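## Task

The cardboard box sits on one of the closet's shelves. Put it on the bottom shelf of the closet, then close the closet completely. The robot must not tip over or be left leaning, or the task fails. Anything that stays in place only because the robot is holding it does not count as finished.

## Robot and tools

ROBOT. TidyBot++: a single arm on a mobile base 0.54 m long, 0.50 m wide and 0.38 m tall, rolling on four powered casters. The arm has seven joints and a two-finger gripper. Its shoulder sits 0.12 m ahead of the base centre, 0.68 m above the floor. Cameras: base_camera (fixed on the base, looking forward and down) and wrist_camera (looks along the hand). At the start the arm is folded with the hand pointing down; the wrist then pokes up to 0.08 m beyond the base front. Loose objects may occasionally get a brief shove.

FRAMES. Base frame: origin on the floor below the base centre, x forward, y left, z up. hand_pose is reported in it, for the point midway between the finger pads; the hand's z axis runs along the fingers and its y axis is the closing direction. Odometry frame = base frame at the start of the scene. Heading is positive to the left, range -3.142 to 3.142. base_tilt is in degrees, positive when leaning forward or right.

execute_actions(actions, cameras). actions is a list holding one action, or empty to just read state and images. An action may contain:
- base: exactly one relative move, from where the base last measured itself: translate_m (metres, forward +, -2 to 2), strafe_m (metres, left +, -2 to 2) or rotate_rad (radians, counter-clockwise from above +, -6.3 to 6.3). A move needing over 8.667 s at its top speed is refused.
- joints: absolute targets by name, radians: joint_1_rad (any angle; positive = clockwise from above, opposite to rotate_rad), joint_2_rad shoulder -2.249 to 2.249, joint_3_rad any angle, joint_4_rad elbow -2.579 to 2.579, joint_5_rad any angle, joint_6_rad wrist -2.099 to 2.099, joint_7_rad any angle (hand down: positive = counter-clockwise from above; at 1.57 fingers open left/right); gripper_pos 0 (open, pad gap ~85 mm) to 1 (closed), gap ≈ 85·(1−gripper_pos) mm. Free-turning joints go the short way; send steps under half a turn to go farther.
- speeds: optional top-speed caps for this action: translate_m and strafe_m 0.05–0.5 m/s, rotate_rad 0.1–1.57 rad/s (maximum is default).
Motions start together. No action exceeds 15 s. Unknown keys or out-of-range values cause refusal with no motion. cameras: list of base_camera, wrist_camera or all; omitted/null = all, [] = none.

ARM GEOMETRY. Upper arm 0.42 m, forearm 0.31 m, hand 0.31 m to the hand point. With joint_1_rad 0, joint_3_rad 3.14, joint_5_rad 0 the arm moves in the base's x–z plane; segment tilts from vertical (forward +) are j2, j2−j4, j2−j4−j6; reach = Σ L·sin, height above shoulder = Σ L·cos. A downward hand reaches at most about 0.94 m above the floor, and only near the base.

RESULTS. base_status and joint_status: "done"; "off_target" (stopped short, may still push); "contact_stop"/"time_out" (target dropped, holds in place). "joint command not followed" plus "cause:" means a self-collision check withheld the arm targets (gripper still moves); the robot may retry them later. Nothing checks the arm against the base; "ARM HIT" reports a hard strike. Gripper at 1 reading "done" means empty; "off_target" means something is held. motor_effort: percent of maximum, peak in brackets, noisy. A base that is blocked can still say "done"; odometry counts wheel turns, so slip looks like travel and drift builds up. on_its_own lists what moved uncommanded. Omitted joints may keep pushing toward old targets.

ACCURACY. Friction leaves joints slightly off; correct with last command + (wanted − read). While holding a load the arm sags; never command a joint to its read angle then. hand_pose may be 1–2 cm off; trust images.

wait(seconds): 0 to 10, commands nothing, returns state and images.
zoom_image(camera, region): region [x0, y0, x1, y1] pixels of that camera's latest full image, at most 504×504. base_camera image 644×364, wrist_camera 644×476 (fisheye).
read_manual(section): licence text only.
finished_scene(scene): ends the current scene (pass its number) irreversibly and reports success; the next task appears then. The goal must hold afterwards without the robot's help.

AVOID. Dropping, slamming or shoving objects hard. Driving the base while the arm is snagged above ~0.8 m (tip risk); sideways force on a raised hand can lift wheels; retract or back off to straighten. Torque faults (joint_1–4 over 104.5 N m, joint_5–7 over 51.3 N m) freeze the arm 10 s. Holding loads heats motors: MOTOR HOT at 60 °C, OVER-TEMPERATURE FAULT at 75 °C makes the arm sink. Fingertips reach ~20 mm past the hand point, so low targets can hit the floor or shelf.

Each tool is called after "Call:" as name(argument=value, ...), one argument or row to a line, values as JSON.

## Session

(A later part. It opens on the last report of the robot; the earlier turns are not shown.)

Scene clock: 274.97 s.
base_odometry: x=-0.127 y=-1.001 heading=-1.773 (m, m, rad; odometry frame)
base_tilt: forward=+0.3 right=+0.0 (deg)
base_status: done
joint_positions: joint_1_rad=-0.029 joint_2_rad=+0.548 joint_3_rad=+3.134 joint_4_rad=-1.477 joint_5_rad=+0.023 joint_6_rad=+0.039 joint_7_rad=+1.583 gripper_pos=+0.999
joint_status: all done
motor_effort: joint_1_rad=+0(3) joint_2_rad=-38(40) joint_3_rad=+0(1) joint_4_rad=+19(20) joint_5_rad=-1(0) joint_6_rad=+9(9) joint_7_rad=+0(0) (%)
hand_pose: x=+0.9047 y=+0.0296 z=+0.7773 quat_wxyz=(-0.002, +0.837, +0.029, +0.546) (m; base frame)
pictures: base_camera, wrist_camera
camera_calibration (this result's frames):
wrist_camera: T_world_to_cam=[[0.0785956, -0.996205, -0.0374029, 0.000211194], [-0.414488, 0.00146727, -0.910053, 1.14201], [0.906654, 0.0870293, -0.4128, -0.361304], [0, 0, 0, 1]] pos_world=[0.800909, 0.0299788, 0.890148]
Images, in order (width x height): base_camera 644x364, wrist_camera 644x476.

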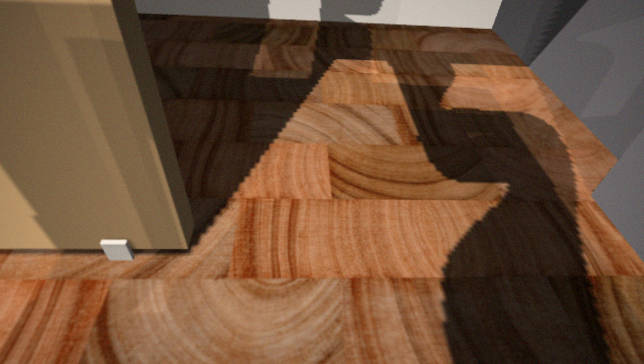

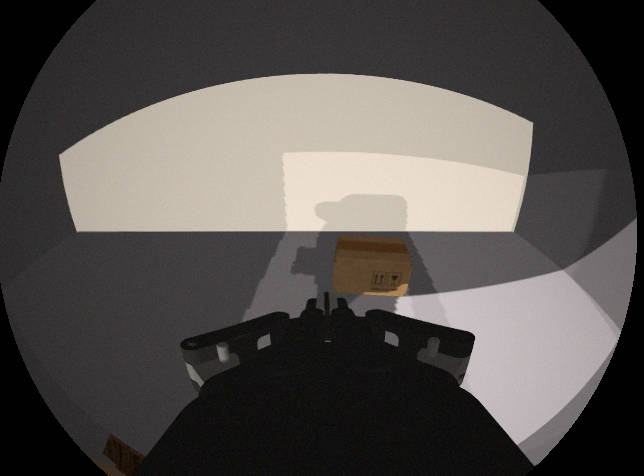

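Call:
zoom_image(
  camera="wrist_camera",
  region=[310, 220, 430, 310],
)

Region (310, 220, 430, 310) of wrist_camera's 644x476 image, scaled by 4.200; it fills the top 378 rows of this view, and the rest is white.

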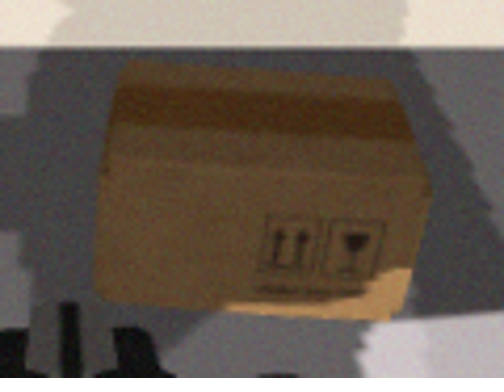

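Call:
execute_actions(
  actions=[
    {"base":{"strafe_m":-0.01},"speeds":{"strafe_m":0.05},"joints":{"joint_2_rad":0.59}},
  ],
  cameras=["wrist_camera"],
)

Scene clock: 314.07 s.
base_odometry: x=-0.137 y=-0.999 heading=-1.773 (m, m, rad; odometry frame)
base_tilt: forward=+0.2 right=+0.0 (deg)
base_status: done
joint_positions: joint_1_rad=-0.030 joint_2_rad=+0.576 joint_3_rad=+3.134 joint_4_rad=-1.477 joint_5_rad=+0.023 joint_6_rad=+0.039 joint_7_rad=+1.583 gripper_pos=+0.999
joint_status: all done
motor_effort: joint_1_rad=+0(4) joint_2_rad=-39(40) joint_3_rad=+0(2) joint_4_rad=+19(19) joint_5_rad=-1(1) joint_6_rad=+9(9) joint_7_rad=-1(0) (%)
hand_pose: x=+0.9073 y=+0.0300 z=+0.7553 quat_wxyz=(-0.003, +0.845, +0.029, +0.534) (m; base frame)
pictures: wrist_camera
camera_calibration (this result's frames):
wrist_camera: T_world_to_cam=[[0.0778548, -0.996209, -0.0388169, 0.00124781], [-0.439551, 0.000647262, -0.898217, 1.13689], [0.894837, 0.0869925, -0.437834, -0.343125], [0, 0, 0, 1]] pos_world=[0.806667, 0.0303565, 0.870995]
Images, in order (width x height): wrist_camera 644x476.

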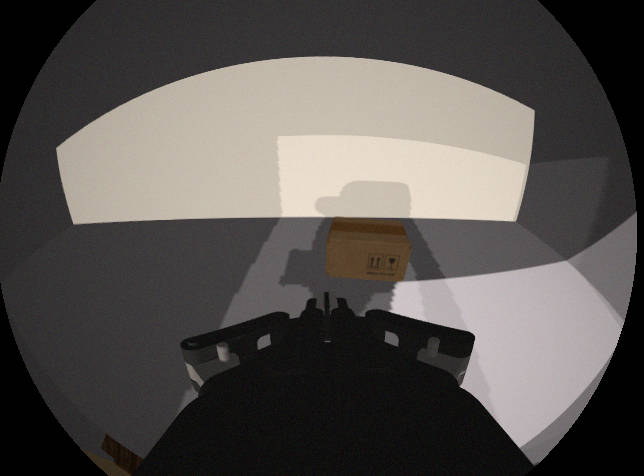

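Call:
execute_actions(
  actions=[
    {"base":{"translate_m":0.065},"speeds":{"translate_m":0.08}},
  ],
  cameras=["wrist_camera"],
)

Scene clock: 317.10 s.
base_odometry: x=-0.150 y=-1.063 heading=-1.773 (m, m, rad; odometry frame)
base_tilt: forward=+0.2 right=+0.0 (deg)
base_status: done
joint_positions: joint_1_rad=-0.030 joint_2_rad=+0.578 joint_3_rad=+3.134 joint_4_rad=-1.476 joint_5_rad=+0.023 joint_6_rad=+0.038 joint_7_rad=+1.583 gripper_pos=+0.999
joint_status: not commanded
motor_effort: joint_1_rad=+0(3) joint_2_rad=-40(41) joint_3_rad=+0(2) joint_4_rad=+19(20) joint_5_rad=-1(1) joint_6_rad=+9(9) joint_7_rad=-1(0) (%)
hand_pose: x=+0.9075 y=+0.0300 z=+0.7538 quat_wxyz=(-0.003, +0.845, +0.029, +0.533) (m; base frame)
pictures: wrist_camera
camera_calibration (this result's frames):
wrist_camera: T_world_to_cam=[[0.0777772, -0.996211, -0.0389161, 0.00133394], [-0.441529, 0.000578616, -0.897247, 1.13666], [0.893869, 0.0869679, -0.439811, -0.341623], [0, 0, 0, 1]] pos_world=[0.80713, 0.0303814, 0.869665]
Images, in order (width x height): wrist_camera 644x476.

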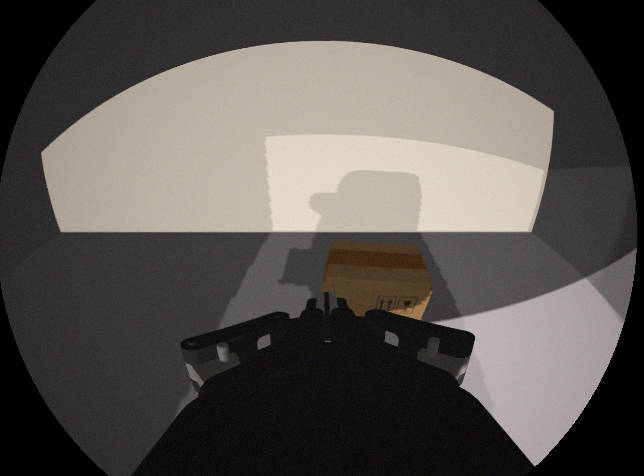

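Call:
execute_actions(
  actions=[
    {"base":{"translate_m":0.04},"speeds":{"translate_m":0.05}},
  ],
)

Scene clock: 320.13 s.
base_odometry: x=-0.159 y=-1.102 heading=-1.773 (m, m, rad; odometry frame)
base_tilt: forward=+0.3 right=+0.0 (deg)
base_status: done
joint_positions: joint_1_rad=-0.030 joint_2_rad=+0.579 joint_3_rad=+3.134 joint_4_rad=-1.476 joint_5_rad=+0.023 joint_6_rad=+0.038 joint_7_rad=+1.583 gripper_pos=+0.999
joint_status: not commanded
motor_effort: joint_1_rad=+0(1) joint_2_rad=-40(42) joint_3_rad=+0(1) joint_4_rad=+18(19) joint_5_rad=-1(1) joint_6_rad=+9(9) joint_7_rad=+0(0) (%)
hand_pose: x=+0.9076 y=+0.0300 z=+0.7532 quat_wxyz=(-0.003, +0.846, +0.029, +0.533) (m; base frame)
pictures: base_camera, wrist_camera
camera_calibration (this result's frames):
wrist_camera: T_world_to_cam=[[0.0777444, -0.996212, -0.0389498, 0.00136368], [-0.442202, 0.000558053, -0.896915, 1.13657], [0.89354, 0.0869538, -0.440484, -0.341113], [0, 0, 0, 1]] pos_world=[0.807288, 0.0303854, 0.869209]
Images, in order (width x height): base_camera 644x364, wrist_camera 644x476.

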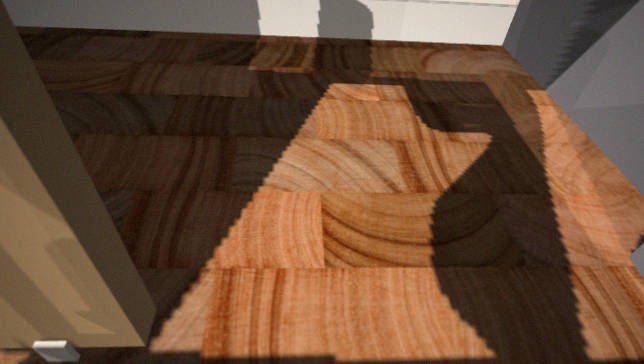

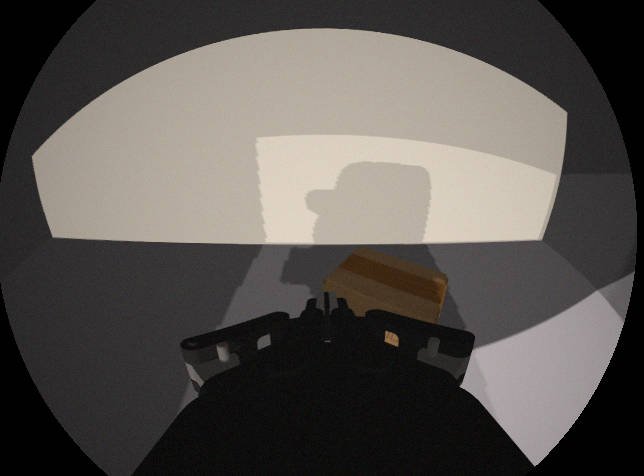

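Call:
execute_actions(
  actions=[
    {"base":{"translate_m":0.03},"speeds":{"translate_m":0.05}},
  ],
  cameras=["wrist_camera"],
)

Scene clock: 324.13 s.
base_odometry: x=-0.165 y=-1.132 heading=-1.773 (m, m, rad; odometry frame)
base_tilt: forward=+0.3 right=+0.0 (deg)
base_status: done
joint_positions: joint_1_rad=-0.030 joint_2_rad=+0.580 joint_3_rad=+3.134 joint_4_rad=-1.476 joint_5_rad=+0.023 joint_6_rad=+0.038 joint_7_rad=+1.583 gripper_pos=+0.999
joint_status: not commanded
motor_effort: joint_1_rad=+0(2) joint_2_rad=-39(42) joint_3_rad=+0(1) joint_4_rad=+19(19) joint_5_rad=+0(1) joint_6_rad=+9(9) joint_7_rad=-1(1) (%)
hand_pose: x=+0.9077 y=+0.0300 z=+0.7527 quat_wxyz=(-0.003, +0.846, +0.029, +0.533) (m; base frame)
pictures: wrist_camera
camera_calibration (this result's frames):
wrist_camera: T_world_to_cam=[[0.0777132, -0.996213, -0.0389821, 0.00139028], [-0.442829, 0.000539949, -0.896606, 1.13649], [0.893232, 0.0869405, -0.44111, -0.340672], [0, 0, 0, 1]] pos_world=[0.80746, 0.0303895, 0.868762]
Images, in order (width x height): wrist_camera 644x476.

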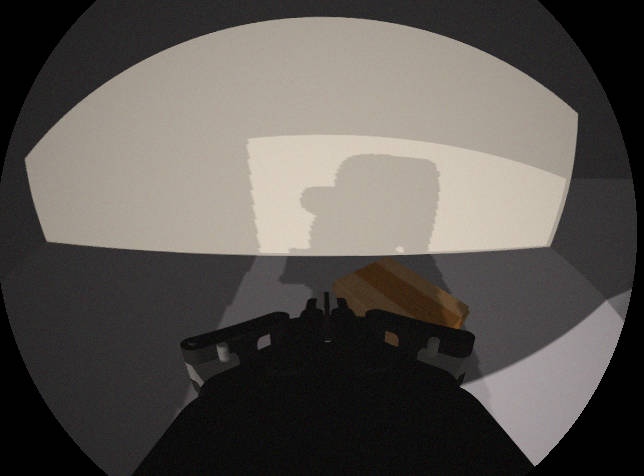

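Call:
execute_actions(
  actions=[
    {"base":{"strafe_m":-0.03},"speeds":{"strafe_m":0.05}},
  ],
  cameras=["wrist_camera"],
)

Scene clock: 331.43 s.
base_odometry: x=-0.194 y=-1.126 heading=-1.773 (m, m, rad; odometry frame)
base_tilt: forward=+0.3 right=+0.0 (deg)
base_status: done
joint_positions: joint_1_rad=-0.031 joint_2_rad=+0.580 joint_3_rad=+3.134 joint_4_rad=-1.476 joint_5_rad=+0.023 joint_6_rad=+0.038 joint_7_rad=+1.583 gripper_pos=+0.999
joint_status: not commanded
motor_effort: joint_1_rad=+0(4) joint_2_rad=-39(40) joint_3_rad=+0(2) joint_4_rad=+18(19) joint_5_rad=-1(1) joint_6_rad=+9(9) joint_7_rad=+0(0) (%)
hand_pose: x=+0.9076 y=+0.0308 z=+0.7527 quat_wxyz=(-0.003, +0.846, +0.030, +0.533) (m; base frame)
pictures: wrist_camera
camera_calibration (this result's frames):
wrist_camera: T_world_to_cam=[[0.0787899, -0.996128, -0.0390089, 0.00128049], [-0.44283, 0.000085368, -0.896606, 1.13649], [0.893137, 0.0879177, -0.441109, -0.340661], [0, 0, 0, 1]] pos_world=[0.807426, 0.0311286, 0.868762]
Images, in order (width x height): wrist_camera 644x476.

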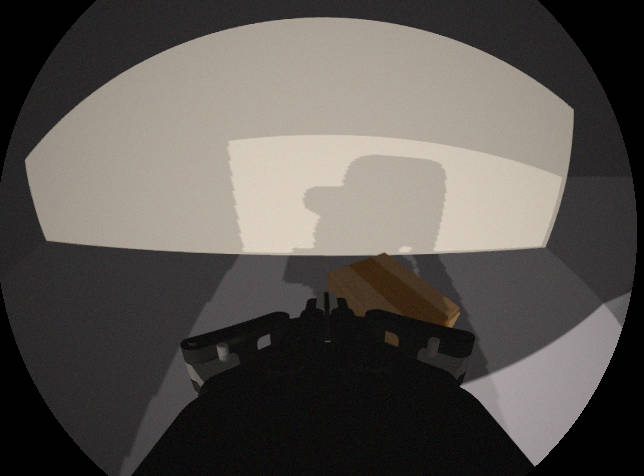

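Call:
execute_actions(
  actions=[
    {"base":{"strafe_m":-0.03},"speeds":{"strafe_m":0.05}},
  ],
  cameras=["wrist_camera"],
)

Scene clock: 334.30 s.
base_odometry: x=-0.224 y=-1.120 heading=-1.773 (m, m, rad; odometry frame)
base_tilt: forward=+0.2 right=-0.1 (deg)
base_status: done
joint_positions: joint_1_rad=-0.032 joint_2_rad=+0.580 joint_3_rad=+3.134 joint_4_rad=-1.476 joint_5_rad=+0.023 joint_6_rad=+0.038 joint_7_rad=+1.583 gripper_pos=+0.999
joint_status: not commanded
motor_effort: joint_1_rad=+0(3) joint_2_rad=-39(41) joint_3_rad=+0(2) joint_4_rad=+19(19) joint_5_rad=-1(0) joint_6_rad=+9(9) joint_7_rad=+0(1) (%)
hand_pose: x=+0.9076 y=+0.0320 z=+0.7527 quat_wxyz=(-0.003, +0.846, +0.030, +0.533) (m; base frame)
pictures: wrist_camera
camera_calibration (this result's frames):
wrist_camera: T_world_to_cam=[[0.0802643, -0.99601, -0.039009, 0.00110516], [-0.44283, -0.000569984, -0.896606, 1.13649], [0.893006, 0.0892398, -0.441109, -0.340645], [0, 0, 0, 1]] pos_world=[0.80738, 0.0321476, 0.868762]
Images, in order (width x height): wrist_camera 644x476.

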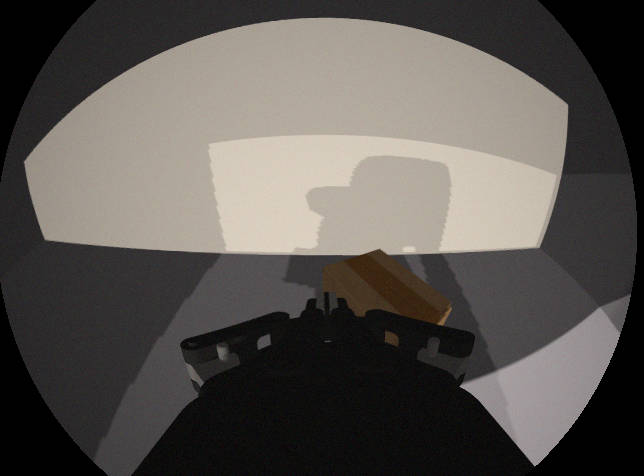

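Call:
execute_actions(
  actions=[
    {"base":{"translate_m":-0.1},"speeds":{"translate_m":0.15}},
  ],
  cameras=["wrist_camera"],
)

Call:
zoom_image(
  camera="wrist_camera",
  region=[290, 200, 470, 335],
)

Scene clock: 337.93 s.
base_odometry: x=-0.204 y=-1.022 heading=-1.773 (m, m, rad; odometry frame)
base_tilt: forward=+0.3 right=+0.0 (deg)
base_status: done
joint_positions: joint_1_rad=-0.032 joint_2_rad=+0.581 joint_3_rad=+3.134 joint_4_rad=-1.475 joint_5_rad=+0.023 joint_6_rad=+0.037 joint_7_rad=+1.583 gripper_pos=+0.999
joint_status: not commanded
motor_effort: joint_1_rad=+0(0) joint_2_rad=-39(42) joint_3_rad=+0(1) joint_4_rad=+18(19) joint_5_rad=-1(0) joint_6_rad=+9(9) joint_7_rad=+0(1) (%)
hand_pose: x=+0.9077 y=+0.0320 z=+0.7522 quat_wxyz=(-0.003, +0.846, +0.030, +0.532) (m; base frame)
pictures: wrist_camera
camera_calibration (this result's frames):
wrist_camera: T_world_to_cam=[[0.080223, -0.996012, -0.0390423, 0.00114006], [-0.443554, -0.000594084, -0.896247, 1.13649], [0.89265, 0.089217, -0.441833, -0.340089], [0, 0, 0, 1]] pos_world=[0.807586, 0.0321524, 0.868362]
Images, in order (width x height): wrist_camera 644x476.

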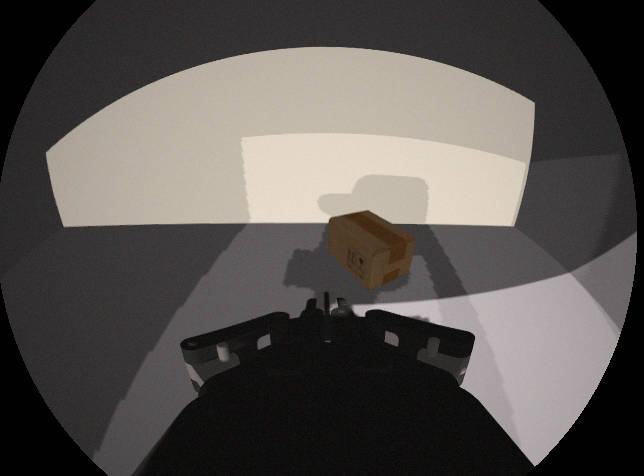

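Region (290, 200, 470, 335) of wrist_camera's 644x476 image, scaled by 2.800; it fills the top 378 rows of this view, and the rest is white.

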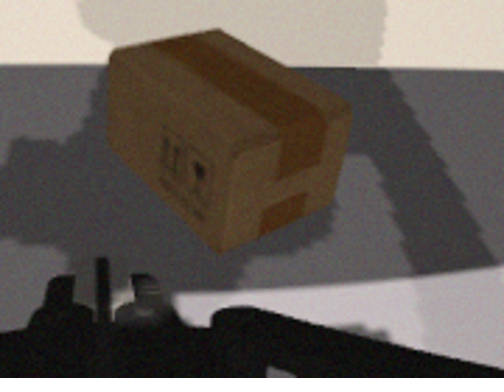

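Call:
execute_actions(
  actions=[
    {"base":{"strafe_m":-0.06},"speeds":{"strafe_m":0.1},"joints":{"joint_1_rad":0.04}},
  ],
  cameras=["wrist_camera"],
)

Scene clock: 381.40 s.
base_odometry: x=-0.263 y=-1.010 heading=-1.773 (m, m, rad; odometry frame)
base_tilt: forward=+0.3 right=+0.0 (deg)
base_status: done
joint_positions: joint_1_rad=+0.042 joint_2_rad=+0.581 joint_3_rad=+3.133 joint_4_rad=-1.475 joint_5_rad=+0.023 joint_6_rad=+0.037 joint_7_rad=+1.583 gripper_pos=+0.999
joint_status: all done
motor_effort: joint_1_rad=+1(5) joint_2_rad=-39(40) joint_3_rad=+0(2) joint_4_rad=+18(19) joint_5_rad=-1(1) joint_6_rad=+9(9) joint_7_rad=-1(1) (%)
hand_pose: x=+0.9079 y=-0.0261 z=+0.7522 quat_wxyz=(+0.016, +0.847, -0.001, +0.532) (m; base frame)
pictures: wrist_camera
camera_calibration (this result's frames):
wrist_camera: T_world_to_cam=[[0.00673611, -0.999209, -0.0391925, 0.00998786], [-0.442393, 0.0321715, -0.896244, 1.13636], [0.896796, 0.0233757, -0.441827, -0.340582], [0, 0, 0, 1]] pos_world=[0.808082, -0.018617, 0.868365]
Images, in order (width x height): wrist_camera 644x476.

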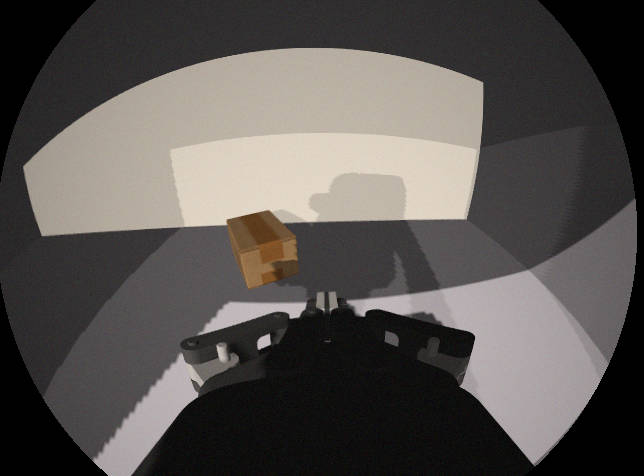

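Call:
execute_actions(
  actions=[
    {"base":{"translate_m":0.085},"speeds":{"translate_m":0.1}},
  ],
  cameras=["wrist_camera"],
)

Scene clock: 384.93 s.
base_odometry: x=-0.280 y=-1.093 heading=-1.773 (m, m, rad; odometry frame)
base_tilt: forward=+0.2 right=-0.1 (deg)
base_status: done
joint_positions: joint_1_rad=+0.042 joint_2_rad=+0.581 joint_3_rad=+3.133 joint_4_rad=-1.475 joint_5_rad=+0.023 joint_6_rad=+0.037 joint_7_rad=+1.583 gripper_pos=+0.999
joint_status: not commanded
motor_effort: joint_1_rad=+1(1) joint_2_rad=-40(41) joint_3_rad=+0(1) joint_4_rad=+19(20) joint_5_rad=-1(1) joint_6_rad=+9(9) joint_7_rad=+0(1) (%)
hand_pose: x=+0.9080 y=-0.0261 z=+0.7518 quat_wxyz=(+0.016, +0.847, -0.001, +0.532) (m; base frame)
pictures: wrist_camera
camera_calibration (this result's frames):
wrist_camera: T_world_to_cam=[[0.00670147, -0.999208, -0.0392236, 0.0100168], [-0.443039, 0.0321979, -0.895924, 1.13632], [0.896477, 0.0233816, -0.442472, -0.340109], [0, 0, 0, 1]] pos_world=[0.808267, -0.0186259, 0.86796]
Images, in order (width x height): wrist_camera 644x476.

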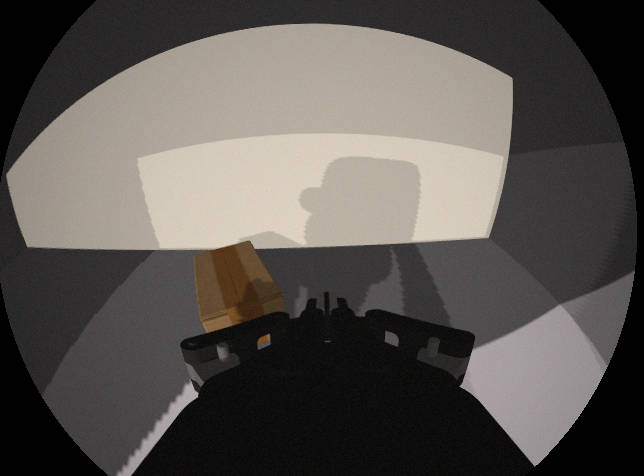

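Call:
execute_actions(
  actions=[
    {"base":{"strafe_m":0.03},"speeds":{"strafe_m":0.05}},
  ],
  cameras=["wrist_camera"],
)

Scene clock: 388.90 s.
base_odometry: x=-0.251 y=-1.099 heading=-1.774 (m, m, rad; odometry frame)
base_tilt: forward=+0.3 right=-0.1 (deg)
base_status: done
joint_positions: joint_1_rad=+0.041 joint_2_rad=+0.581 joint_3_rad=+3.133 joint_4_rad=-1.475 joint_5_rad=+0.023 joint_6_rad=+0.037 joint_7_rad=+1.583 gripper_pos=+0.999
joint_status: not commanded
motor_effort: joint_1_rad=+1(3) joint_2_rad=-39(40) joint_3_rad=+0(2) joint_4_rad=+19(19) joint_5_rad=-1(1) joint_6_rad=+9(8) joint_7_rad=+0(1) (%)
hand_pose: x=+0.9081 y=-0.0253 z=+0.7518 quat_wxyz=(+0.016, +0.847, -0.001, +0.532) (m; base frame)
pictures: wrist_camera
camera_calibration (this result's frames):
wrist_camera: T_world_to_cam=[[0.00771931, -0.999201, -0.0392239, 0.00989599], [-0.443072, 0.0317468, -0.895924, 1.13632], [0.896453, 0.0242949, -0.442472, -0.340106], [0, 0, 0, 1]] pos_world=[0.808286, -0.0179237, 0.86796]
Images, in order (width x height): wrist_camera 644x476.

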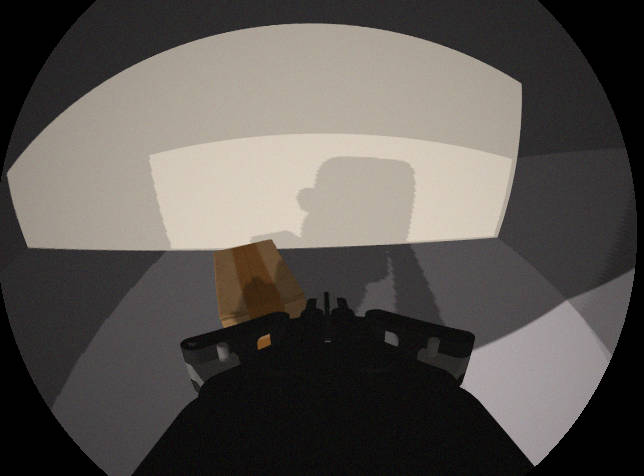

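Just about touching. Continue a bit.

Call:
execute_actions(
  actions=[
    {"base":{"strafe_m":0.025},"speeds":{"strafe_m":0.05}},
  ],
  cameras=["wrist_camera"],
)

Scene clock: 393.30 s.
base_odometry: x=-0.226 y=-1.104 heading=-1.774 (m, m, rad; odometry frame)
base_tilt: forward=+0.2 right=+0.0 (deg)
base_status: done
joint_positions: joint_1_rad=+0.041 joint_2_rad=+0.581 joint_3_rad=+3.133 joint_4_rad=-1.475 joint_5_rad=+0.023 joint_6_rad=+0.037 joint_7_rad=+1.583 gripper_pos=+0.999
joint_status: not commanded
motor_effort: joint_1_rad=+1(3) joint_2_rad=-39(41) joint_3_rad=+0(2) joint_4_rad=+19(18) joint_5_rad=+0(1) joint_6_rad=+9(9) joint_7_rad=-1(0) (%)
hand_pose: x=+0.9081 y=-0.0253 z=+0.7518 quat_wxyz=(+0.016, +0.847, -0.001, +0.532) (m; base frame)
pictures: wrist_camera
camera_calibration (this result's frames):
wrist_camera: T_world_to_cam=[[0.00776673, -0.9992, -0.0392236, 0.00989009], [-0.443072, 0.0317255, -0.895924, 1.13632], [0.896452, 0.0243373, -0.442472, -0.340107], [0, 0, 0, 1]] pos_world=[0.808286, -0.017891, 0.867961]
Images, in order (width x height): wrist_camera 644x476.

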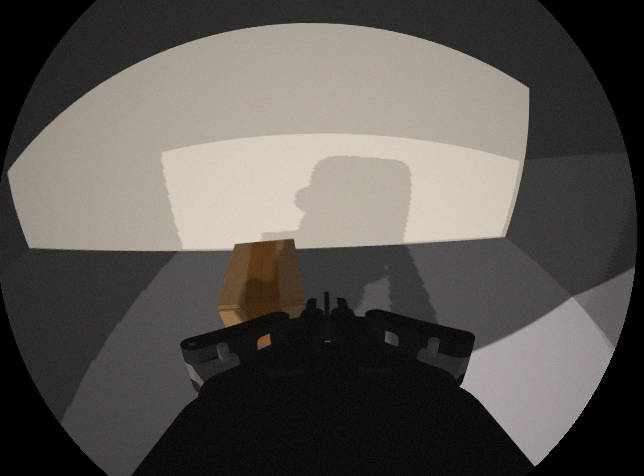

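Now it looks aligned with x. Back off and view.

Call:
execute_actions(
  actions=[
    {"base":{"strafe_m":-0.008},"speeds":{"strafe_m":0.05}},
  ],
  cameras=[],
)

Call:
execute_actions(
  actions=[
    {"base":{"translate_m":-0.12},"speeds":{"translate_m":0.15}},
  ],
  cameras=["wrist_camera"],
)

Call:
zoom_image(
  camera="wrist_camera",
  region=[200, 180, 360, 300],
)

Scene clock: 396.83 s.
base_odometry: x=-0.234 y=-1.103 heading=-1.774 (m, m, rad; odometry frame)
base_tilt: forward=+0.2 right=+0.0 (deg)
base_status: done
joint_positions: joint_1_rad=+0.043 joint_2_rad=+0.581 joint_3_rad=+3.133 joint_4_rad=-1.475 joint_5_rad=+0.023 joint_6_rad=+0.037 joint_7_rad=+1.583 gripper_pos=+0.999
joint_status: not commanded
motor_effort: joint_1_rad=+1(4) joint_2_rad=-39(41) joint_3_rad=+0(2) joint_4_rad=+19(19) joint_5_rad=-1(1) joint_6_rad=+9(9) joint_7_rad=-1(1) (%)
hand_pose: x=+0.9080 y=-0.0276 z=+0.7518 quat_wxyz=(+0.017, +0.847, -0.002, +0.532) (m; base frame)
pictures: none
No camera images: the call's "cameras" was empty. Leave "cameras" out to get every camera's image.

Scene clock: 398.30 s.
base_odometry: x=-0.210 y=-0.985 heading=-1.774 (m, m, rad; odometry frame)
base_tilt: forward=+0.2 right=+0.0 (deg)
base_status: done
joint_positions: joint_1_rad=+0.043 joint_2_rad=+0.582 joint_3_rad=+3.133 joint_4_rad=-1.475 joint_5_rad=+0.023 joint_6_rad=+0.036 joint_7_rad=+1.583 gripper_pos=+0.999
joint_status: not commanded
motor_effort: joint_1_rad=+0(1) joint_2_rad=-39(43) joint_3_rad=+0(0) joint_4_rad=+19(19) joint_5_rad=-1(0) joint_6_rad=+9(9) joint_7_rad=-1(1) (%)
hand_pose: x=+0.9081 y=-0.0276 z=+0.7514 quat_wxyz=(+0.017, +0.847, -0.002, +0.532) (m; base frame)
pictures: wrist_camera
camera_calibration (this result's frames):
wrist_camera: T_world_to_cam=[[0.00485064, -0.999218, -0.0392529, 0.0102627], [-0.443521, 0.0330316, -0.895655, 1.13636], [0.896251, 0.021754, -0.443014, -0.339727], [0, 0, 0, 1]] pos_world=[0.808429, -0.0198906, 0.867683]
Images, in order (width x height): wrist_camera 644x476.

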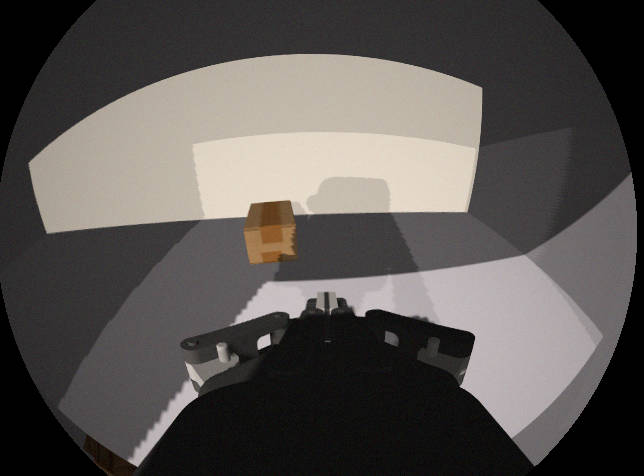

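Region (200, 180, 360, 300) of wrist_camera's 644x476 image, scaled by 3.150; it fills the top 378 rows of this view, and the rest is white.

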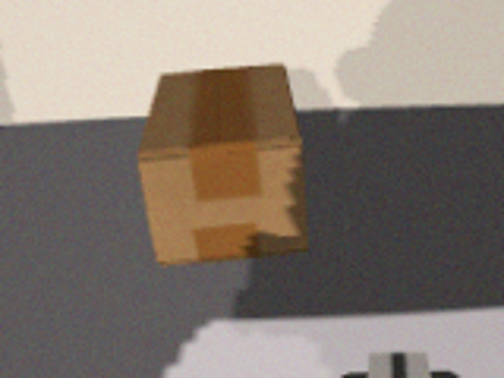

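Call:
execute_actions(
  actions=[
    {"base":{"strafe_m":0.014},"speeds":{"strafe_m":0.05},"joints":{"joint_1_rad":-0.035,"gripper_pos":0}},
  ],
  cameras=[],
)

Call:
execute_actions(
  actions=[
    {"base":{"translate_m":0.08},"speeds":{"translate_m":0.1}},
  ],
  cameras=["wrist_camera"],
)

Scene clock: 413.83 s.
base_odometry: x=-0.196 y=-0.988 heading=-1.774 (m, m, rad; odometry frame)
base_tilt: forward=+0.2 right=+0.0 (deg)
base_status: done
joint_positions: joint_1_rad=-0.038 joint_2_rad=+0.582 joint_3_rad=+3.129 joint_4_rad=-1.475 joint_5_rad=+0.023 joint_6_rad=+0.036 joint_7_rad=+1.583 gripper_pos=+0.000
joint_status: all done
motor_effort: joint_1_rad=+0(5) joint_2_rad=-39(41) joint_3_rad=+0(3) joint_4_rad=+19(19) joint_5_rad=-1(1) joint_6_rad=+9(9) joint_7_rad=+0(1) (%)
hand_pose: x=+0.9076 y=+0.0394 z=+0.7515 quat_wxyz=(-0.007, +0.846, +0.034, +0.532) (m; base frame)
pictures: none
No camera images: the call's "cameras" was empty. Leave "cameras" out to get every camera's image.

Scene clock: 415.20 s.
base_odometry: x=-0.212 y=-1.066 heading=-1.773 (m, m, rad; odometry frame)
base_tilt: forward=+0.3 right=+0.0 (deg)
base_status: done
joint_positions: joint_1_rad=-0.038 joint_2_rad=+0.582 joint_3_rad=+3.129 joint_4_rad=-1.474 joint_5_rad=+0.023 joint_6_rad=+0.036 joint_7_rad=+1.583 gripper_pos=+0.000
joint_status: not commanded
motor_effort: joint_1_rad=+1(1) joint_2_rad=-39(42) joint_3_rad=+0(0) joint_4_rad=+19(20) joint_5_rad=+0(1) joint_6_rad=+9(9) joint_7_rad=-1(0) (%)
hand_pose: x=+0.9076 y=+0.0394 z=+0.7512 quat_wxyz=(-0.007, +0.846, +0.034, +0.532) (m; base frame)
pictures: wrist_camera
camera_calibration (this result's frames):
wrist_camera: T_world_to_cam=[[0.0896574, -0.995098, -0.0417291, 0.0018619], [-0.445136, -0.00255556, -0.895459, 1.13647], [0.890963, 0.0988596, -0.443183, -0.338975], [0, 0, 0, 1]] pos_world=[0.80773, 0.038268, 0.867511]
Images, in order (width x height): wrist_camera 644x476.

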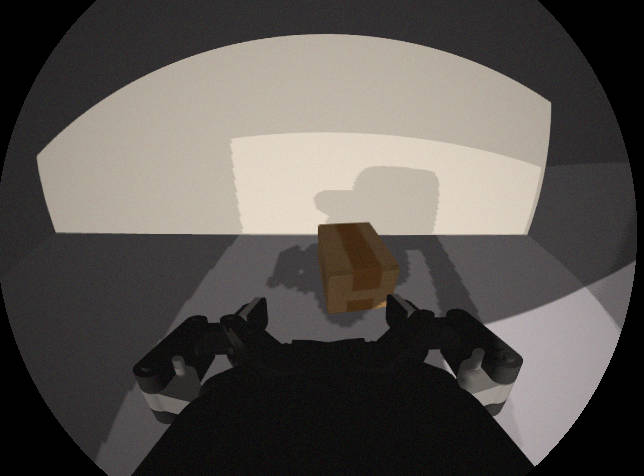

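Call:
execute_actions(
  actions=[
    {"base":{"strafe_m":-0.018},"speeds":{"strafe_m":0.05}},
  ],
  cameras=[],
)

Call:
execute_actions(
  actions=[
    {"base":{"translate_m":0.035},"speeds":{"translate_m":0.06}},
  ],
  cameras=["wrist_camera"],
)

Scene clock: 424.57 s.
base_odometry: x=-0.229 y=-1.063 heading=-1.773 (m, m, rad; odometry frame)
base_tilt: forward=+0.3 right=+0.0 (deg)
base_status: done
joint_positions: joint_1_rad=-0.037 joint_2_rad=+0.582 joint_3_rad=+3.129 joint_4_rad=-1.474 joint_5_rad=+0.023 joint_6_rad=+0.036 joint_7_rad=+1.583 gripper_pos=+0.000
joint_status: not commanded
motor_effort: joint_1_rad=+0(4) joint_2_rad=-40(40) joint_3_rad=+0(2) joint_4_rad=+19(19) joint_5_rad=+0(0) joint_6_rad=+9(9) joint_7_rad=+0(1) (%)
hand_pose: x=+0.9077 y=+0.0391 z=+0.7512 quat_wxyz=(-0.007, +0.846, +0.033, +0.532) (m; base frame)
pictures: none
No camera images: the call's "cameras" was empty. Leave "cameras" out to get every camera's image.

Scene clock: 425.67 s.
base_odometry: x=-0.237 y=-1.097 heading=-1.773 (m, m, rad; odometry frame)
base_tilt: forward=+0.3 right=+0.0 (deg)
base_status: done
joint_positions: joint_1_rad=-0.037 joint_2_rad=+0.583 joint_3_rad=+3.129 joint_4_rad=-1.474 joint_5_rad=+0.023 joint_6_rad=+0.036 joint_7_rad=+1.583 gripper_pos=+0.000
joint_status: not commanded
motor_effort: joint_1_rad=+0(2) joint_2_rad=-39(42) joint_3_rad=+0(0) joint_4_rad=+19(20) joint_5_rad=-1(1) joint_6_rad=+9(10) joint_7_rad=+0(1) (%)
hand_pose: x=+0.9077 y=+0.0391 z=+0.7509 quat_wxyz=(-0.007, +0.846, +0.033, +0.531) (m; base frame)
pictures: wrist_camera
camera_calibration (this result's frames):
wrist_camera: T_world_to_cam=[[0.0892915, -0.99513, -0.0417562, 0.00193517], [-0.445731, -0.00243319, -0.895164, 1.13649], [0.890703, 0.0985425, -0.443777, -0.338433], [0, 0, 0, 1]] pos_world=[0.80784, 0.0380411, 0.867239]
Images, in order (width x height): wrist_camera 644x476.

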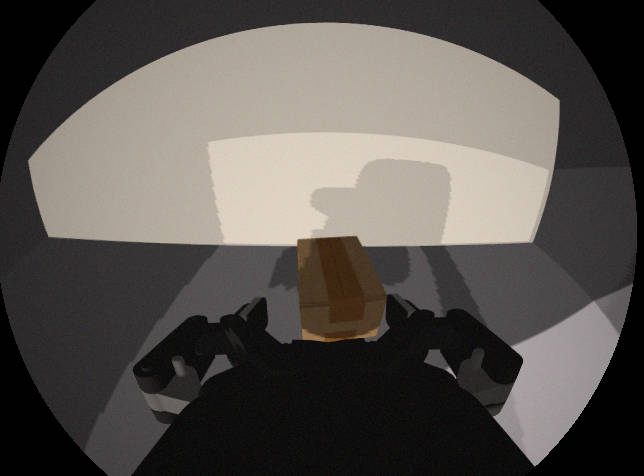

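Call:
execute_actions(
  actions=[
    {"base":{"strafe_m":-0.008},"speeds":{"strafe_m":0.05}},
  ],
  cameras=[],
)

Call:
execute_actions(
  actions=[
    {"base":{"translate_m":0.03},"speeds":{"translate_m":0.05}},
  ],
  cameras=["wrist_camera"],
)

Scene clock: 431.97 s.
base_odometry: x=-0.244 y=-1.095 heading=-1.773 (m, m, rad; odometry frame)
base_tilt: forward=+0.2 right=+0.0 (deg)
base_status: done
joint_positions: joint_1_rad=-0.036 joint_2_rad=+0.583 joint_3_rad=+3.129 joint_4_rad=-1.474 joint_5_rad=+0.023 joint_6_rad=+0.036 joint_7_rad=+1.583 gripper_pos=+0.000
joint_status: not commanded
motor_effort: joint_1_rad=-1(4) joint_2_rad=-39(40) joint_3_rad=+0(1) joint_4_rad=+18(19) joint_5_rad=-1(0) joint_6_rad=+9(9) joint_7_rad=+0(0) (%)
hand_pose: x=+0.9078 y=+0.0376 z=+0.7509 quat_wxyz=(-0.006, +0.847, +0.033, +0.531) (m; base frame)
pictures: none
No camera images: the call's "cameras" was empty. Leave "cameras" out to get every camera's image.

Scene clock: 433.07 s.
base_odometry: x=-0.251 y=-1.125 heading=-1.774 (m, m, rad; odometry frame)
base_tilt: forward=+0.3 right=+0.0 (deg)
base_status: done
joint_positions: joint_1_rad=-0.036 joint_2_rad=+0.583 joint_3_rad=+3.129 joint_4_rad=-1.474 joint_5_rad=+0.023 joint_6_rad=+0.035 joint_7_rad=+1.583 gripper_pos=+0.000
joint_status: not commanded
motor_effort: joint_1_rad=+0(3) joint_2_rad=-40(42) joint_3_rad=+0(0) joint_4_rad=+19(20) joint_5_rad=-1(1) joint_6_rad=+9(9) joint_7_rad=+0(1) (%)
hand_pose: x=+0.9078 y=+0.0376 z=+0.7506 quat_wxyz=(-0.006, +0.847, +0.033, +0.531) (m; base frame)
pictures: wrist_camera
camera_calibration (this result's frames):
wrist_camera: T_world_to_cam=[[0.0873326, -0.995302, -0.041788, 0.00219521], [-0.446081, -0.00156479, -0.894991, 1.13649], [0.890722, 0.0968027, -0.444122, -0.338151], [0, 0, 0, 1]] pos_world=[0.807973, 0.0366972, 0.867061]
Images, in order (width x height): wrist_camera 644x476.

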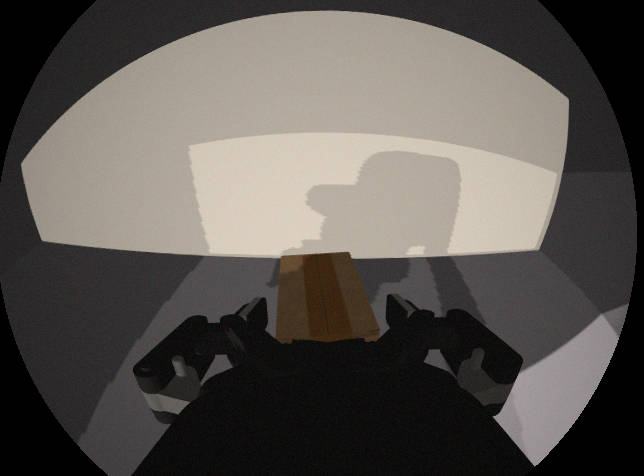

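Call:
execute_actions(
  actions=[
    {"joints":{"gripper_pos":1}},
  ],
  cameras=["wrist_camera"],
)

Scene clock: 436.20 s.
base_odometry: x=-0.251 y=-1.125 heading=-1.774 (m, m, rad; odometry frame)
base_tilt: forward=+0.3 right=-0.1 (deg)
base_status: not commanded
joint_positions: joint_1_rad=-0.036 joint_2_rad=+0.583 joint_3_rad=+3.129 joint_4_rad=-1.472 joint_5_rad=+0.023 joint_6_rad=+0.035 joint_7_rad=+1.583 gripper_pos=+0.340
joint_status: gripper_pos off_target (ended at +0.340, target +1.000)
motor_effort: joint_1_rad=+1(1) joint_2_rad=-39(40) joint_3_rad=+0(0) joint_4_rad=+19(19) joint_5_rad=-1(1) joint_6_rad=+9(9) joint_7_rad=-1(1) (%)
hand_pose: x=+0.9082 y=+0.0376 z=+0.7513 quat_wxyz=(-0.006, +0.846, +0.033, +0.532) (m; base frame)
pictures: wrist_camera
camera_calibration (this result's frames):
wrist_camera: T_world_to_cam=[[0.0873756, -0.995301, -0.0417375, 0.00212005], [-0.444917, -0.00150311, -0.895571, 1.13667], [0.891299, 0.0968207, -0.442957, -0.339673], [0, 0, 0, 1]] pos_world=[0.808287, 0.036706, 0.867593]
Images, in order (width x height): wrist_camera 644x476.

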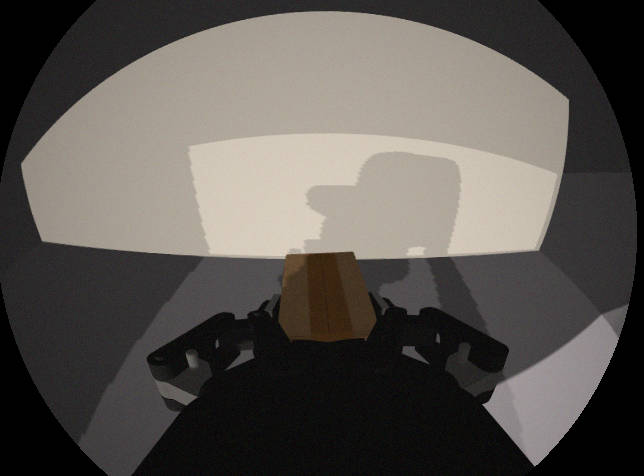

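Call:
execute_actions(
  actions=[
    {"joints":{"joint_2_rad":0.53,"gripper_pos":1}},
  ],
  cameras=["wrist_camera"],
)

Scene clock: 440.33 s.
base_odometry: x=-0.251 y=-1.125 heading=-1.774 (m, m, rad; odometry frame)
base_tilt: forward=+0.3 right=+0.0 (deg)
base_status: not commanded
joint_positions: joint_1_rad=-0.036 joint_2_rad=+0.549 joint_3_rad=+3.129 joint_4_rad=-1.472 joint_5_rad=+0.023 joint_6_rad=+0.034 joint_7_rad=+1.583 gripper_pos=+0.340
joint_status: gripper_pos off_target (ended at +0.340, target +1.000); the others done
motor_effort: joint_1_rad=+0(0) joint_2_rad=-40(41) joint_3_rad=+0(0) joint_4_rad=+20(20) joint_5_rad=-1(1) joint_6_rad=+10(10) joint_7_rad=+0(0) (%)
hand_pose: x=+0.9052 y=+0.0374 z=+0.7779 quat_wxyz=(-0.006, +0.837, +0.032, +0.546) (m; base frame)
pictures: wrist_camera
camera_calibration (this result's frames):
wrist_camera: T_world_to_cam=[[0.088689, -0.995257, -0.0399823, 0.000822393], [-0.41543, -0.000477387, -0.909625, 1.14333], [0.905291, 0.0972836, -0.413502, -0.36076], [0, 0, 0, 1]] pos_world=[0.801494, 0.0364604, 0.890859]
Images, in order (width x height): wrist_camera 644x476.

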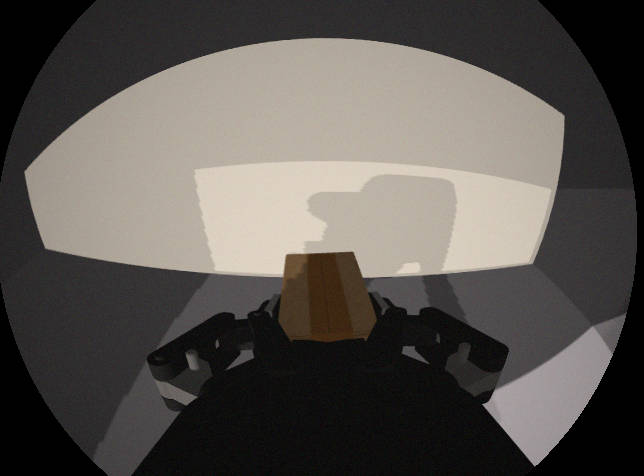

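Call:
execute_actions(
  actions=[
    {"base":{"translate_m":-0.5},"speeds":{"translate_m":0.3},"joints":{"gripper_pos":1}},
  ],
  cameras=[],
)

Call:
execute_actions(
  actions=[
    {"joints":{"joint_1_rad":0.0,"joint_2_rad":0.94,"joint_4_rad":-1.83,"joint_6_rad":0.80,"gripper_pos":1}},
  ],
)

Scene clock: 467.37 s.
base_odometry: x=-0.150 y=-0.635 heading=-1.773 (m, m, rad; odometry frame)
base_tilt: forward=+0.2 right=-0.1 (deg)
base_status: done
joint_positions: joint_1_rad=-0.036 joint_2_rad=+0.546 joint_3_rad=+3.129 joint_4_rad=-1.472 joint_5_rad=+0.023 joint_6_rad=+0.032 joint_7_rad=+1.583 gripper_pos=+0.340
joint_status: gripper_pos off_target (ended at +0.340, target +1.000)
motor_effort: joint_1_rad=+0(2) joint_2_rad=-40(43) joint_3_rad=+0(2) joint_4_rad=+20(21) joint_5_rad=+0(1) joint_6_rad=+10(10) joint_7_rad=+0(1) (%)
hand_pose: x=+0.9047 y=+0.0374 z=+0.7795 quat_wxyz=(-0.006, +0.837, +0.032, +0.546) (m; base frame)
pictures: none
No camera images: the call's "cameras" was empty. Leave "cameras" out to get every camera's image.

Scene clock: 469.10 s.
base_odometry: x=-0.150 y=-0.635 heading=-1.773 (m, m, rad; odometry frame)
base_tilt: forward=+0.2 right=-0.1 (deg)
base_status: not commanded
joint_positions: joint_1_rad=-0.016 joint_2_rad=+0.948 joint_3_rad=+3.129 joint_4_rad=-1.825 joint_5_rad=+0.023 joint_6_rad=+0.755 joint_7_rad=+1.583 gripper_pos=+0.340
joint_status: gripper_pos off_target (ended at +0.340, target +1.000); the others done
motor_effort: joint_1_rad=+0(1) joint_2_rad=-41(47) joint_3_rad=+0(1) joint_4_rad=+11(20) joint_5_rad=-1(0) joint_6_rad=+10(11) joint_7_rad=-1(0) (%)
hand_pose: x=+0.8543 y=+0.0252 z=+0.4999 quat_wxyz=(-0.010, +0.846, +0.023, +0.533) (m; base frame)
pictures: base_camera, wrist_camera
camera_calibration (this result's frames):
wrist_camera: T_world_to_cam=[[0.075348, -0.995532, -0.0569085, 0.00193474], [-0.442892, 0.0177209, -0.8964, 0.88569], [0.893403, 0.0927463, -0.439578, -0.405213], [0, 0, 0, 1]] pos_world=[0.754137, 0.0238128, 0.61592]
Images, in order (width x height): base_camera 644x364, wrist_camera 644x476.

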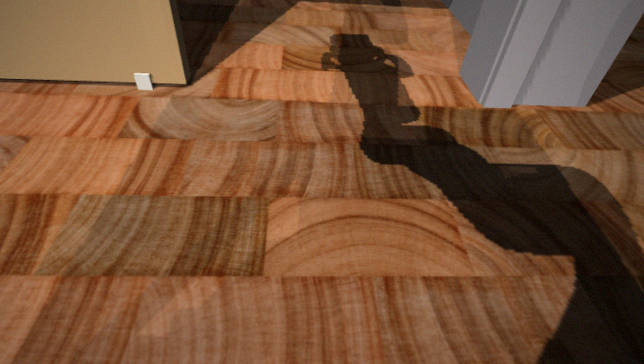

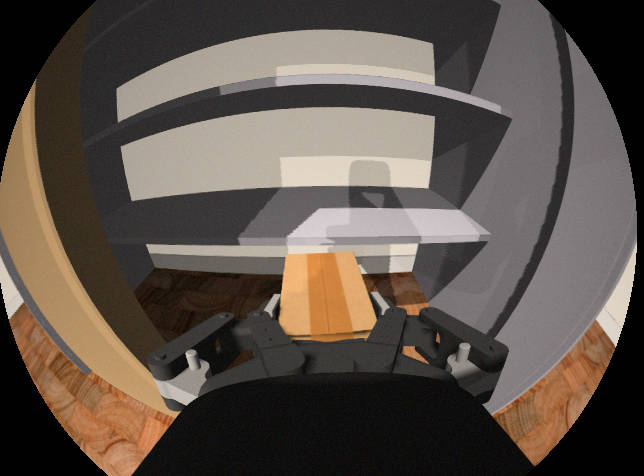

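Call:
execute_actions(
  actions=[
    {"base":{"translate_m":0.35},"speeds":{"translate_m":0.25},"joints":{"gripper_pos":1}},
  ],
)

Scene clock: 476.13 s.
base_odometry: x=-0.220 y=-0.978 heading=-1.772 (m, m, rad; odometry frame)
base_tilt: forward=+0.3 right=+0.0 (deg)
base_status: done
joint_positions: joint_1_rad=-0.014 joint_2_rad=+0.948 joint_3_rad=+3.129 joint_4_rad=-1.825 joint_5_rad=+0.023 joint_6_rad=+0.756 joint_7_rad=+1.583 gripper_pos=+0.340
joint_status: gripper_pos off_target (ended at +0.340, target +1.000)
motor_effort: joint_1_rad=+0(1) joint_2_rad=-41(44) joint_3_rad=+0(1) joint_4_rad=+11(13) joint_5_rad=-1(1) joint_6_rad=+10(10) joint_7_rad=-1(1) (%)
hand_pose: x=+0.8542 y=+0.0241 z=+0.4999 quat_wxyz=(-0.009, +0.846, +0.023, +0.533) (m; base frame)
pictures: base_camera, wrist_camera
camera_calibration (this result's frames):
wrist_camera: T_world_to_cam=[[0.0737834, -0.995649, -0.0569092, 0.00211422], [-0.442441, 0.0184608, -0.896608, 0.885409], [0.893757, 0.0913337, -0.439153, -0.405465], [0, 0, 0, 1]] pos_world=[0.753973, 0.0227923, 0.615924]
Images, in order (width x height): base_camera 644x364, wrist_camera 644x476.

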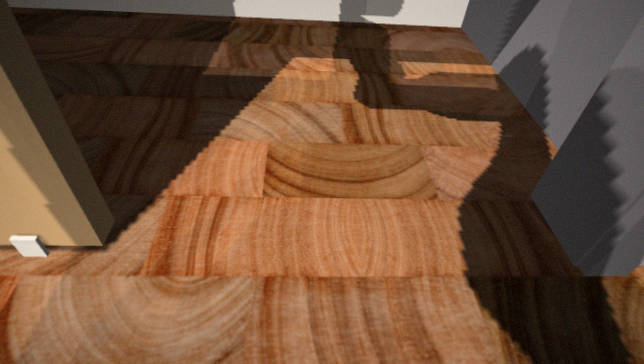

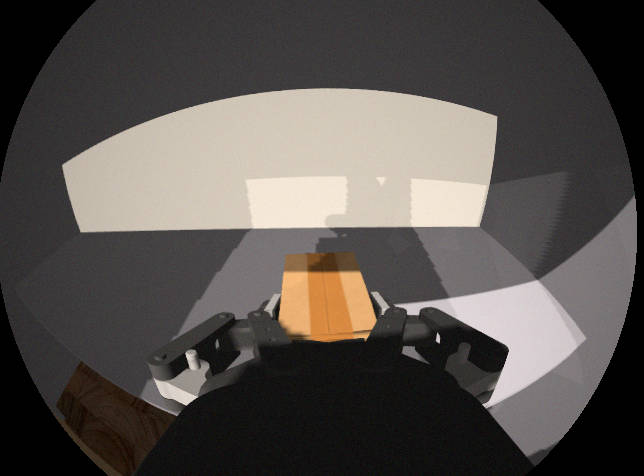

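Call:
execute_actions(
  actions=[
    {"joints":{"joint_2_rad":1.01,"joint_6_rad":0.85,"gripper_pos":1}},
  ],
)

Scene clock: 482.07 s.
base_odometry: x=-0.220 y=-0.978 heading=-1.772 (m, m, rad; odometry frame)
base_tilt: forward=+0.3 right=+0.0 (deg)
base_status: not commanded
joint_positions: joint_1_rad=-0.014 joint_2_rad=+1.008 joint_3_rad=+3.129 joint_4_rad=-1.825 joint_5_rad=+0.023 joint_6_rad=+0.803 joint_7_rad=+1.583 gripper_pos=+0.340
joint_status: gripper_pos off_target (ended at +0.340, target +1.000); the others done
motor_effort: joint_1_rad=+0(0) joint_2_rad=-42(45) joint_3_rad=-1(0) joint_4_rad=+9(11) joint_5_rad=-1(1) joint_6_rad=+9(10) joint_7_rad=-1(0) (%)
hand_pose: x=+0.8488 y=+0.0241 z=+0.4690 quat_wxyz=(-0.010, +0.849, +0.022, +0.528) (m; base frame)
pictures: base_camera, wrist_camera
camera_calibration (this result's frames):
wrist_camera: T_world_to_cam=[[0.0728826, -0.995592, -0.0590283, 0.00258073], [-0.454141, 0.0195646, -0.890715, 0.86241], [0.887944, 0.0917248, -0.450713, -0.403816], [0, 0, 0, 1]] pos_world=[0.750034, 0.0227366, 0.586309]
Images, in order (width x height): base_camera 644x364, wrist_camera 644x476.

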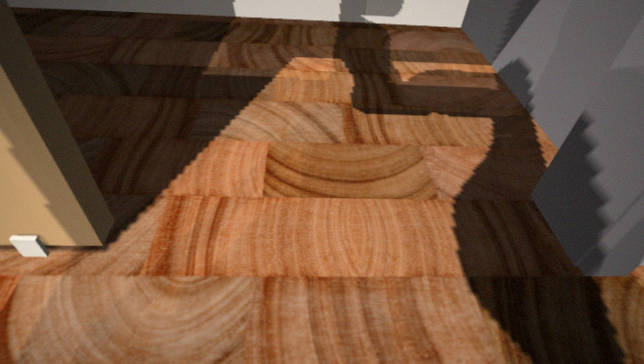

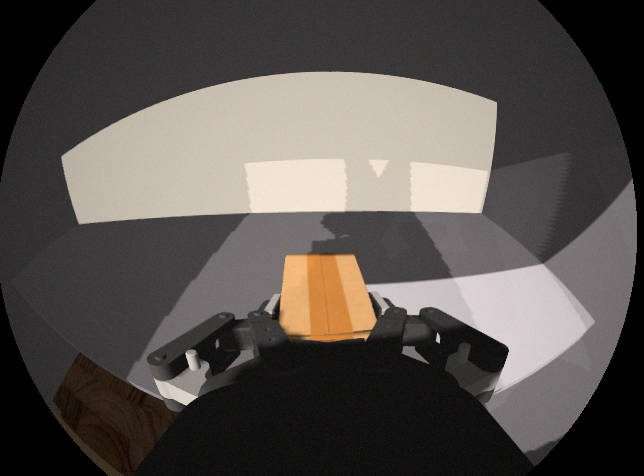

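Call:
execute_actions(
  actions=[
    {"joints":{"joint_2_rad":1.035,"joint_6_rad":0.87,"gripper_pos":1}},
  ],
  cameras=["wrist_camera"],
)

Scene clock: 485.10 s.
base_odometry: x=-0.220 y=-0.978 heading=-1.772 (m, m, rad; odometry frame)
base_tilt: forward=+0.2 right=+0.0 (deg)
base_status: not commanded
joint_positions: joint_1_rad=-0.014 joint_2_rad=+1.026 joint_3_rad=+3.129 joint_4_rad=-1.825 joint_5_rad=+0.023 joint_6_rad=+0.824 joint_7_rad=+1.583 gripper_pos=+0.340
joint_status: gripper_pos off_target (ended at +0.340, target +1.000); the others done
motor_effort: joint_1_rad=+0(0) joint_2_rad=-43(41) joint_3_rad=-1(1) joint_4_rad=+9(10) joint_5_rad=-1(1) joint_6_rad=+10(10) joint_7_rad=-1(0) (%)
hand_pose: x=+0.8477 y=+0.0242 z=+0.4616 quat_wxyz=(-0.010, +0.848, +0.022, +0.529) (m; base frame)
pictures: wrist_camera
camera_calibration (this result's frames):
wrist_camera: T_world_to_cam=[[0.072955, -0.995561, -0.0594605, 0.002402], [-0.451773, 0.0201635, -0.891905, 0.853886], [0.889145, 0.0919316, -0.448296, -0.408345], [0, 0, 0, 1]] pos_world=[0.748665, 0.0227138, 0.578668]
Images, in order (width x height): wrist_camera 644x476.

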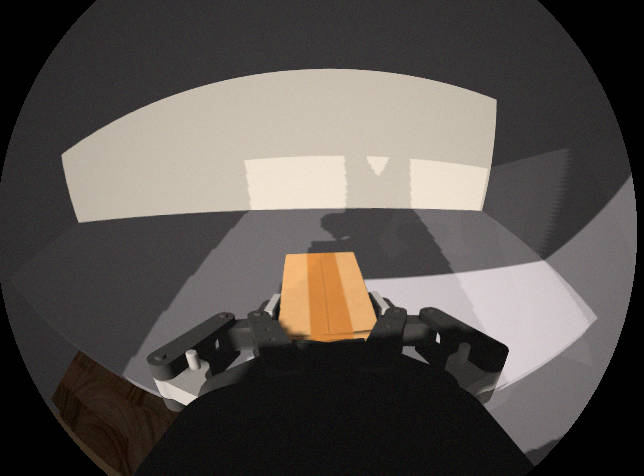

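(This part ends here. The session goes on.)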